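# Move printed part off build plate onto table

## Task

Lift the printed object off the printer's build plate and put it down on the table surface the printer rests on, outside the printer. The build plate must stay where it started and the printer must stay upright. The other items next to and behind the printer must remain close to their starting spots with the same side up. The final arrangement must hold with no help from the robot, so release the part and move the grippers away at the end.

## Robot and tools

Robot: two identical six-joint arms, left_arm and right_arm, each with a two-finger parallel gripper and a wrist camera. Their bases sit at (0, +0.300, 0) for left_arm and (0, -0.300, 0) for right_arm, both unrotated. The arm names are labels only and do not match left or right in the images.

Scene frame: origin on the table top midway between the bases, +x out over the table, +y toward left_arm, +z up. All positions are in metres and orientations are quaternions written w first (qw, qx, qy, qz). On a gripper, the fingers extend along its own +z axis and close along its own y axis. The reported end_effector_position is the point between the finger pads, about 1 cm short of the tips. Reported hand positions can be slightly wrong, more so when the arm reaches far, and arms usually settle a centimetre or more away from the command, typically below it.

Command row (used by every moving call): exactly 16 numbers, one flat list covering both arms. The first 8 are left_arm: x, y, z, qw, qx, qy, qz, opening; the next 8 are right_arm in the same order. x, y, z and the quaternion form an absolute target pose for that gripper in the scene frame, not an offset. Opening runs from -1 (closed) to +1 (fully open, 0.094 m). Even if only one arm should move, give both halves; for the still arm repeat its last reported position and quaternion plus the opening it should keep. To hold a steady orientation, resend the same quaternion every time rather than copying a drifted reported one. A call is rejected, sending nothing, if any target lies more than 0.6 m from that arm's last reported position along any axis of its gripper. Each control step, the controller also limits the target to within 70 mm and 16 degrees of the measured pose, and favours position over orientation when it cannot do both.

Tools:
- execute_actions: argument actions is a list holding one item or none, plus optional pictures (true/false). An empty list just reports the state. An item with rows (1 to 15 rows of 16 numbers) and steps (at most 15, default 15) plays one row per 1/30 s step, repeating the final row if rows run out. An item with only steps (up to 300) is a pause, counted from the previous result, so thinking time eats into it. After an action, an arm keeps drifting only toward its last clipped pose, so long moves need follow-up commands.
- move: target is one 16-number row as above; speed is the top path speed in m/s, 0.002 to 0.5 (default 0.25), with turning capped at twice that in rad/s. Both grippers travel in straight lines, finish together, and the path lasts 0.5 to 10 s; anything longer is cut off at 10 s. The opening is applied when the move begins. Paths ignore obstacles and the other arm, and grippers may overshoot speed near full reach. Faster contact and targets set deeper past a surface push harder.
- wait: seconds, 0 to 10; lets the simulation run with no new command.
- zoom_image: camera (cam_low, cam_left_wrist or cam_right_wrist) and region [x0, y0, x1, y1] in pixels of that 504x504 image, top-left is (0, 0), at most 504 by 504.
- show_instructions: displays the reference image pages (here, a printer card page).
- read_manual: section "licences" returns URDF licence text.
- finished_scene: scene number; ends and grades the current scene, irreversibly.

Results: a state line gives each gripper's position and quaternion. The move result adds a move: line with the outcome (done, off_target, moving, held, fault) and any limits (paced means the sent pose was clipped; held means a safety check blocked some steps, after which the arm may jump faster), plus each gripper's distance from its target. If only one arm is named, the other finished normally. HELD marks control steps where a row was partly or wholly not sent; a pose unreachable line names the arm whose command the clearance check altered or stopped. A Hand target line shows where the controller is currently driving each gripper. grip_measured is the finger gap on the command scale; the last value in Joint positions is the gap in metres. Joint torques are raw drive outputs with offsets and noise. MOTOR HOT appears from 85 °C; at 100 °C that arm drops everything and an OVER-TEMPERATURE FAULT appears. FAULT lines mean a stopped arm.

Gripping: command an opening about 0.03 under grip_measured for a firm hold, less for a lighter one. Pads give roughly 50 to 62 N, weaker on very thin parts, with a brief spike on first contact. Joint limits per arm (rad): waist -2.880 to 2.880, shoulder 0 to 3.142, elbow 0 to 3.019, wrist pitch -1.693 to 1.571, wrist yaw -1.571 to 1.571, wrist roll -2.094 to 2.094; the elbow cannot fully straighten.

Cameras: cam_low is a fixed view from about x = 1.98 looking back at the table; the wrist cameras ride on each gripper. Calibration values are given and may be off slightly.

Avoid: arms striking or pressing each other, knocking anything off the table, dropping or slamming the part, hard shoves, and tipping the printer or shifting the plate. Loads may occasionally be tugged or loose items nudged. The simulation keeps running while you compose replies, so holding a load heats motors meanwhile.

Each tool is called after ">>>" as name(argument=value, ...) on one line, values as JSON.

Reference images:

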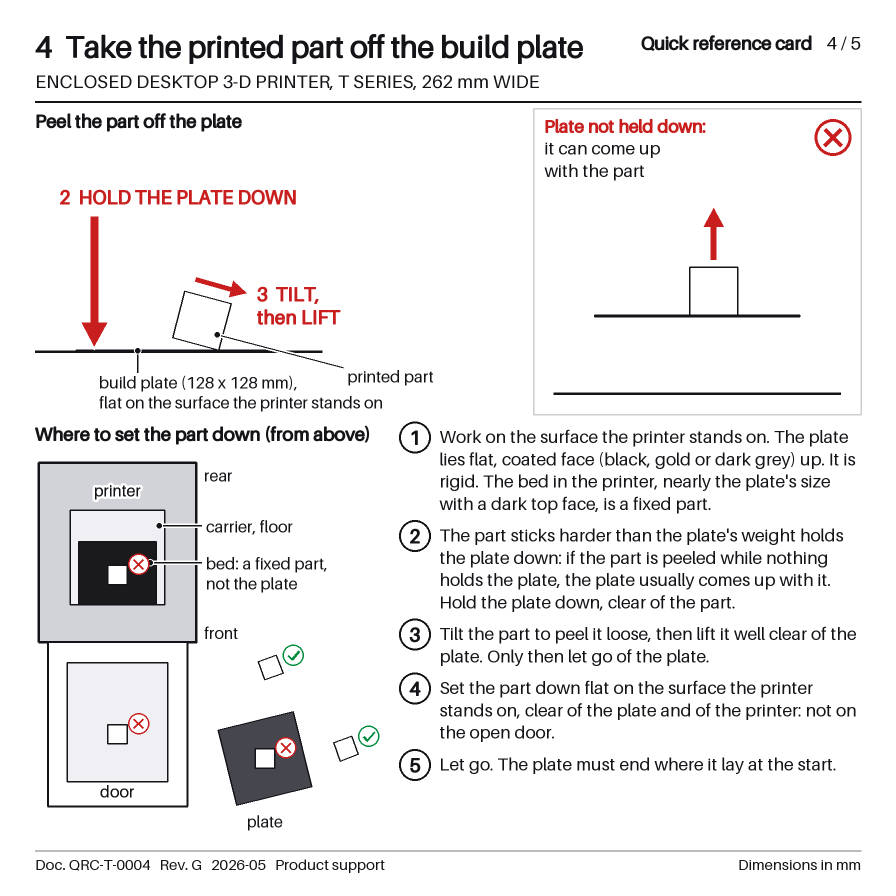

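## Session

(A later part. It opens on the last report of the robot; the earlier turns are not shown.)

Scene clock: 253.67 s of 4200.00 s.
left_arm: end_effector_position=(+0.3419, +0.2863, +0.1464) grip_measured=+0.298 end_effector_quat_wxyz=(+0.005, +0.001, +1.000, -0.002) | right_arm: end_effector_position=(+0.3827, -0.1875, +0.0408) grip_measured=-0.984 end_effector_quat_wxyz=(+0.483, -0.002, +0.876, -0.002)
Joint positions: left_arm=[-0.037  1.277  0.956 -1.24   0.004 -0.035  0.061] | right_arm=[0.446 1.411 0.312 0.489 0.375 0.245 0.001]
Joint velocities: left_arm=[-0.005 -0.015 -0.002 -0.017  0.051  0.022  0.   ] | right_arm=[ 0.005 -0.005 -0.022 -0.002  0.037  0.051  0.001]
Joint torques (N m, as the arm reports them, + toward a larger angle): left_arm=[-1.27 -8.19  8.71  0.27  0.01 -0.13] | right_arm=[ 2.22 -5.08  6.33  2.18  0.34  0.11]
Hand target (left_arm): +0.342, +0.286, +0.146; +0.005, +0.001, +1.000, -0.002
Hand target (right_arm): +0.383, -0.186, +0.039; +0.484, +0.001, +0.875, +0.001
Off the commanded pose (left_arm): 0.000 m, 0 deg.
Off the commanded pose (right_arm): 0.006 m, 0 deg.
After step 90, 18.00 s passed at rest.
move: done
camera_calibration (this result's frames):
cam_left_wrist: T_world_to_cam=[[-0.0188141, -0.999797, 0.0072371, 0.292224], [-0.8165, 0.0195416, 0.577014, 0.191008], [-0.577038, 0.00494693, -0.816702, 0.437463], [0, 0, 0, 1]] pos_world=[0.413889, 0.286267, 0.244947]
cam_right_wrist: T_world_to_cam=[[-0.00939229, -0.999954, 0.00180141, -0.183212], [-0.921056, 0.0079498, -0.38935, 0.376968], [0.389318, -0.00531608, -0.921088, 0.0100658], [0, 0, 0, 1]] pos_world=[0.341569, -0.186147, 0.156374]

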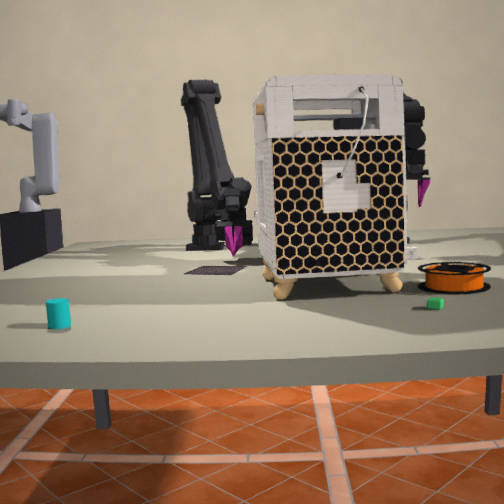

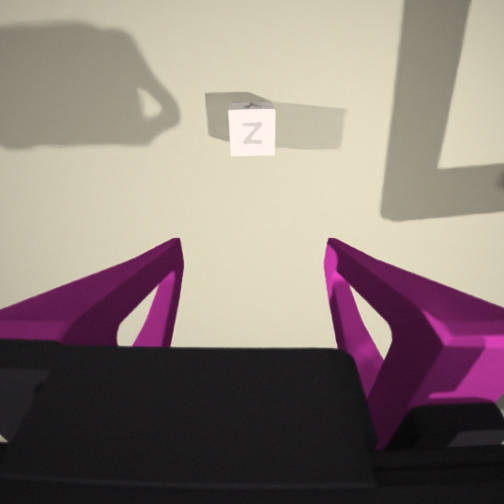

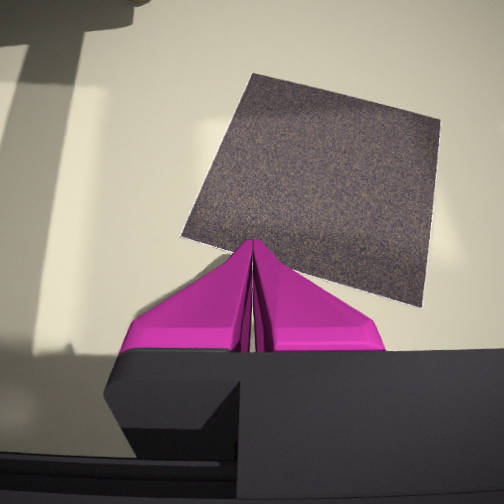

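>>> move(target=[0.3419,0.2863,0.1464,0.005,0.001,1,-0.002,0.3, 0.386,-0.188,0.004,0.4848,0,0.8746,0,-1], speed=0.04)

Scene clock: 258.47 s of 4200.00 s.
left_arm: end_effector_position=(+0.3419, +0.2863, +0.1464) grip_measured=+0.298 end_effector_quat_wxyz=(+0.005, +0.001, +1.000, -0.002) | right_arm: end_effector_position=(+0.3890, -0.1838, +0.0133) grip_measured=-0.984 end_effector_quat_wxyz=(+0.494, +0.001, +0.869, +0.005)
Joint positions: left_arm=[-0.037  1.277  0.956 -1.24   0.004 -0.035  0.061] | right_arm=[0.446 1.588 0.307 0.7   0.371 0.246 0.001]
Joint velocities: left_arm=[-0.015 -0.005  0.002  0.002 -0.037  0.022  0.001] | right_arm=[-0.015  0.005 -0.007 -0.002 -0.037 -0.007  0.001]
Joint torques (N m, as the arm reports them, + toward a larger angle): left_arm=[-1.25 -8.15  8.71  0.29  0.01 -0.13] | right_arm=[ 1.49 -5.29  4.04  1.81  0.08 -0.06]
Hand target (left_arm): +0.342, +0.286, +0.146; +0.005, +0.001, +1.000, -0.002
Hand target (right_arm): +0.386, -0.188, +0.004; +0.485, -0.000, +0.875, -0.000
Off the commanded pose (left_arm): 0.000 m, 0 deg.
Off the commanded pose (right_arm): 0.011 m, 1 deg.
After step 90, 0.60 s passed at rest.
move: off_target (right_arm)
camera_calibration (this result's frames):
cam_left_wrist: T_world_to_cam=[[-0.0188141, -0.999797, 0.0072371, 0.292224], [-0.8165, 0.0195416, 0.577014, 0.191008], [-0.577038, 0.00494693, -0.816702, 0.437463], [0, 0, 0, 1]] pos_world=[0.413889, 0.286267, 0.244947]
cam_right_wrist: T_world_to_cam=[[-0.00667647, -0.99988, -0.0139733, -0.180258], [-0.910824, 0.0118482, -0.412625, 0.369065], [0.412741, 0.00997231, -0.910794, -0.0241313], [0, 0, 0, 1]] pos_world=[0.34491, -0.184369, 0.127788]

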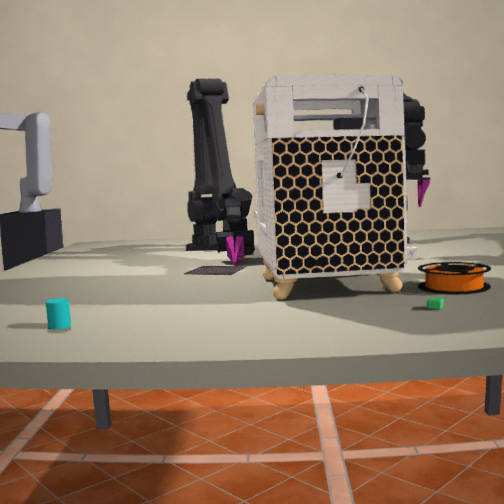

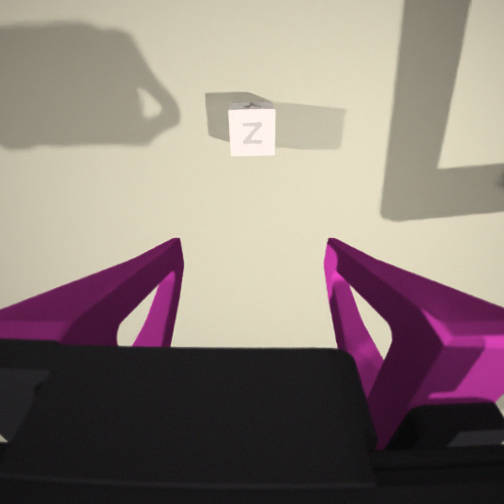

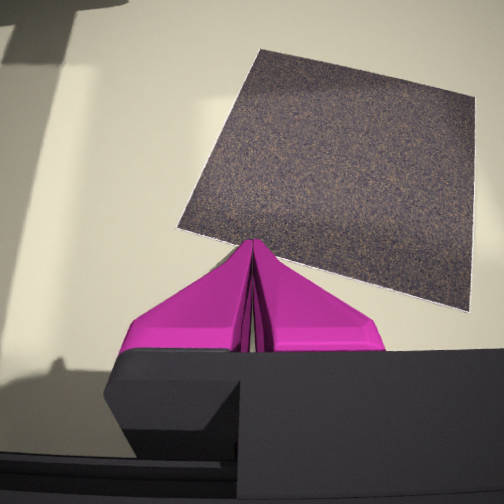

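>>> move(target=[0.3419,0.2863,0.1464,0.005,0.001,1,-0.002,0.3, 0.404,-0.190,0.004,0.4848,0,0.8746,0,-1], speed=0.02)

Scene clock: 263.17 s of 4200.00 s.
left_arm: end_effector_position=(+0.3419, +0.2863, +0.1464) grip_measured=+0.298 end_effector_quat_wxyz=(+0.005, +0.001, +1.000, -0.002) | right_arm: end_effector_position=(+0.3995, -0.1871, +0.0130) grip_measured=-0.984 end_effector_quat_wxyz=(+0.494, +0.002, +0.869, +0.008)
Joint positions: left_arm=[-0.037  1.277  0.956 -1.24   0.004 -0.035  0.061] | right_arm=[0.416 1.603 0.327 0.701 0.342 0.233 0.001]
Joint velocities: left_arm=[-0.015 -0.015 -0.017 -0.022 -0.007 -0.066 -0.   ] | right_arm=[-0.015 -0.005 -0.007  0.007 -0.037  0.037  0.   ]
Joint torques (N m, as the arm reports them, + toward a larger angle): left_arm=[-1.25 -8.14  8.69  0.27  0.01 -0.12] | right_arm=[ 0.94 -5.3   6.01  1.36  0.12 -0.18]
Hand target (left_arm): +0.342, +0.286, +0.146; +0.005, +0.001, +1.000, -0.002
Hand target (right_arm): +0.404, -0.190, +0.004; +0.485, -0.000, +0.875, +0.000
Off the commanded pose (left_arm): 0.000 m, 0 deg.
Off the commanded pose (right_arm): 0.011 m, 2 deg.
After step 90, 0.50 s passed at rest.
move: off_target (right_arm)
camera_calibration (this result's frames):
cam_left_wrist: T_world_to_cam=[[-0.0188141, -0.999797, 0.0072371, 0.292224], [-0.8165, 0.0195416, 0.577014, 0.191008], [-0.577038, 0.00494693, -0.816702, 0.437463], [0, 0, 0, 1]] pos_world=[0.413889, 0.286267, 0.244947]
cam_right_wrist: T_world_to_cam=[[-0.00500381, -0.999792, -0.01978, -0.184017], [-0.911119, 0.01271, -0.411947, 0.37888], [0.412113, 0.0159606, -0.910993, -0.0272595], [0, 0, 0, 1]] pos_world=[0.355518, -0.188359, 0.127605]

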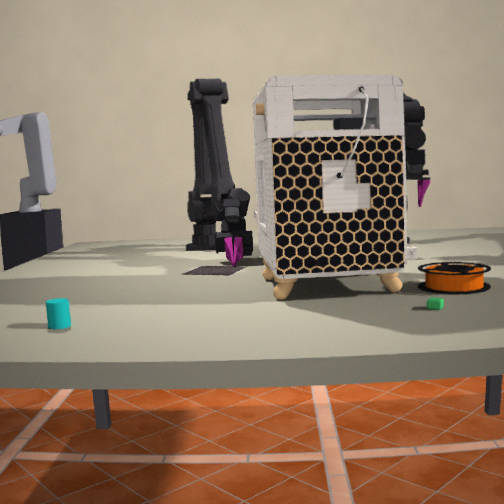

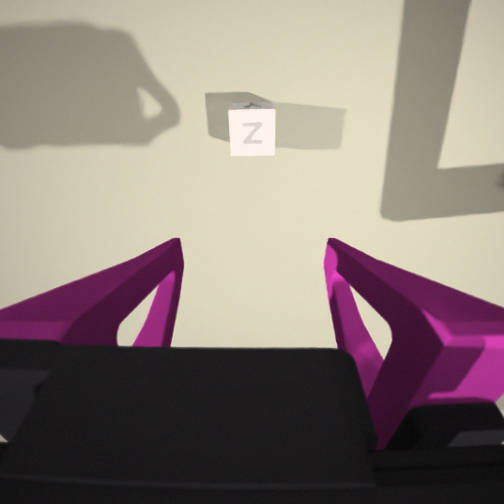

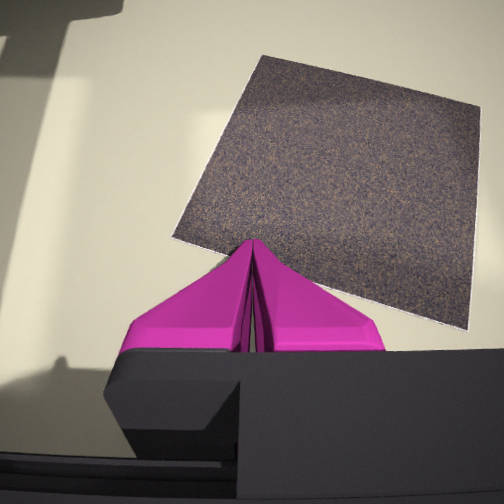

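>>> move(target=[0.3419,0.2863,0.1464,0.005,0.001,1,-0.002,0.3, 0.4085,-0.186,0.004,0.4848,0,0.8746,0,-1], speed=0.01)

Scene clock: 274.13 s of 4200.00 s.
left_arm: end_effector_position=(+0.3419, +0.2863, +0.1464) grip_measured=+0.298 end_effector_quat_wxyz=(+0.005, +0.001, +1.000, -0.002) | right_arm: end_effector_position=(+0.4042, -0.1858, +0.0130) grip_measured=-0.984 end_effector_quat_wxyz=(+0.495, +0.003, +0.869, +0.007)
Joint positions: left_arm=[-0.037  1.277  0.956 -1.24   0.004 -0.035  0.061] | right_arm=[0.416 1.613 0.34  0.701 0.346 0.232 0.001]
Joint velocities: left_arm=[-0.024 -0.005  0.017  0.002  0.066  0.095  0.001] | right_arm=[-0.005 -0.005 -0.012 -0.002  0.007  0.007 -0.001]
Joint torques (N m, as the arm reports them, + toward a larger angle): left_arm=[-1.24 -8.22  8.71  0.27  0.01 -0.13] | right_arm=[ 1.59 -5.24  6.28  1.09  0.18 -0.1 ]
Hand target (left_arm): +0.342, +0.286, +0.146; +0.005, +0.001, +1.000, -0.002
Hand target (right_arm): +0.408, -0.186, +0.004; +0.485, -0.000, +0.875, +0.000
Off the commanded pose (left_arm): 0.000 m, 0 deg.
Off the commanded pose (right_arm): 0.010 m, 2 deg.
After step 90, 6.40 s passed at rest.
move: done
camera_calibration (this result's frames):
cam_left_wrist: T_world_to_cam=[[-0.0188141, -0.999797, 0.0072371, 0.292224], [-0.8165, 0.0195416, 0.577014, 0.191008], [-0.577038, 0.00494693, -0.816702, 0.437463], [0, 0, 0, 1]] pos_world=[0.413889, 0.286267, 0.244947]
cam_right_wrist: T_world_to_cam=[[-0.0080819, -0.999806, -0.017987, -0.181459], [-0.909827, 0.0148156, -0.414724, 0.383014], [0.414909, 0.0130133, -0.90977, -0.0308994], [0, 0, 0, 1]] pos_world=[0.35983, -0.186696, 0.12747]

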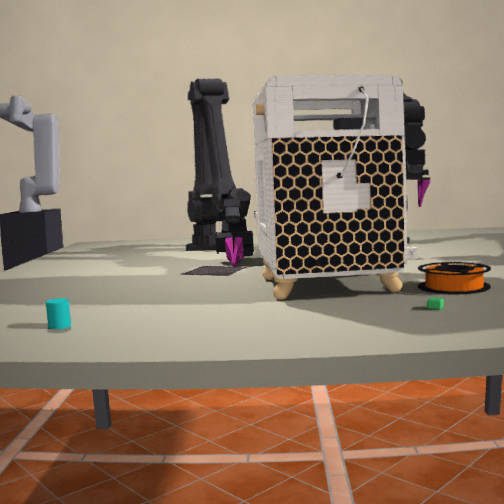

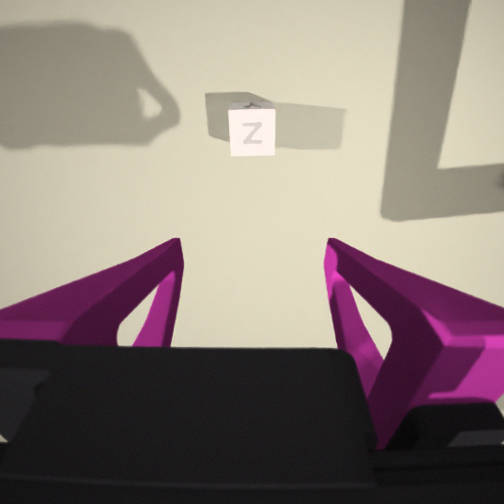

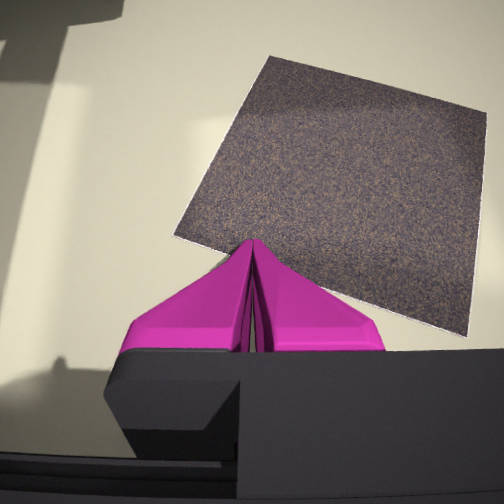

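Good enough. Back off and clear.

>>> move(target=[0.30,0.30,0.22,0.005,0.001,1,-0.002,0.3, 0.33,-0.25,0.12,0.4848,0,0.8746,0,-1], speed=0.2)

>>> zoom_image(camera="cam_low", region=[160, 230, 300, 310])

Scene clock: 277.50 s of 4200.00 s.
left_arm: end_effector_position=(+0.2927, +0.2974, +0.2028) grip_measured=+0.298 end_effector_quat_wxyz=(-0.011, +0.001, +1.000, -0.002) | right_arm: end_effector_position=(+0.3263, -0.2489, +0.1213) grip_measured=-0.984 end_effector_quat_wxyz=(+0.487, +0.002, +0.873, +0.003)
Joint positions: left_arm=[-0.005  1.126  0.987 -1.455  0.004 -0.003  0.061] | right_arm=[ 0.277  0.752  0.24  -0.058  0.232  0.155  0.001]
Joint velocities: left_arm=[-0.005  0.005  0.002 -0.002 -0.007  0.022 -0.   ] | right_arm=[-0.024 -0.005  0.002 -0.007  0.007  0.007 -0.001]
Joint torques (N m, as the arm reports them, + toward a larger angle): left_arm=[-0.53 -6.42 12.01 -0.26  0.03 -0.07] | right_arm=[ 1.58 -0.5  12.03  0.9   0.07 -0.21]
Hand target (left_arm): +0.300, +0.300, +0.219; +0.005, +0.001, +1.000, -0.002
Hand target (right_arm): +0.329, -0.250, +0.123; +0.485, -0.000, +0.874, -0.001
Off the commanded pose (left_arm): 0.019 m, 2 deg.
Off the commanded pose (right_arm): 0.004 m, 1 deg.
move: off_target (left_arm)
camera_calibration (this result's frames):
cam_left_wrist: T_world_to_cam=[[-0.0193389, -0.999786, 0.00737862, 0.302098], [-0.796968, 0.0198712, 0.603694, 0.106797], [-0.603712, 0.00579424, -0.797182, 0.458649], [0, 0, 0, 1]] pos_world=[0.367848, 0.297253, 0.298925]
cam_right_wrist: T_world_to_cam=[[-0.011719, -0.999875, -0.0105997, -0.243039], [-0.917226, 0.0149704, -0.398086, 0.358433], [0.398195, 0.00505716, -0.917287, 0.105147], [0, 0, 0, 1]] pos_world=[0.284047, -0.248906, 0.236561]

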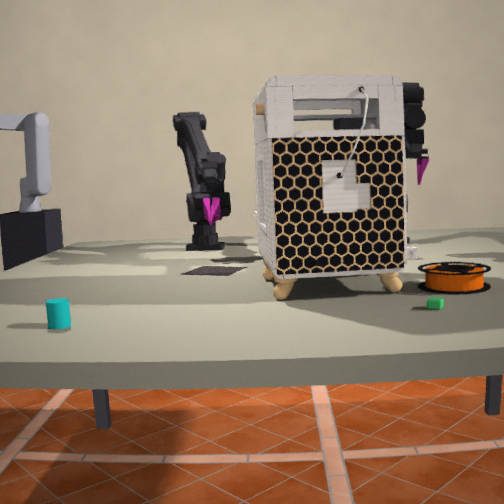

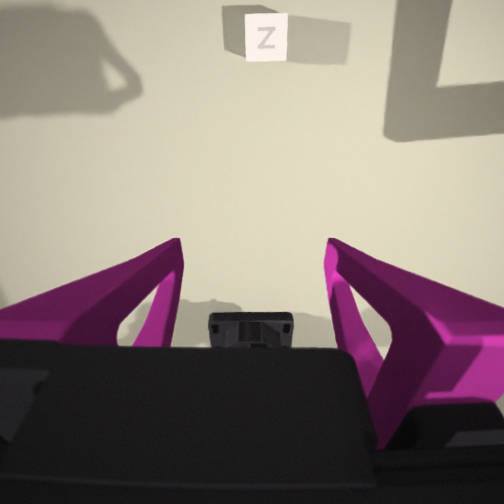

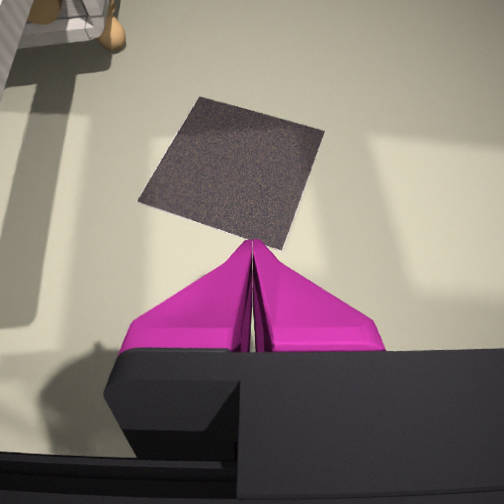

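Region (160, 230, 300, 310) of cam_low's 504x504 image, scaled by 3.600, with more detail than that image has; it fills the top 288 rows of this view, and the rest is white.

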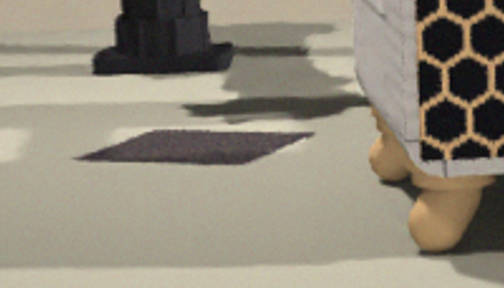

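>>> finished_scene(scene=1)

The scene is finished: the task was done.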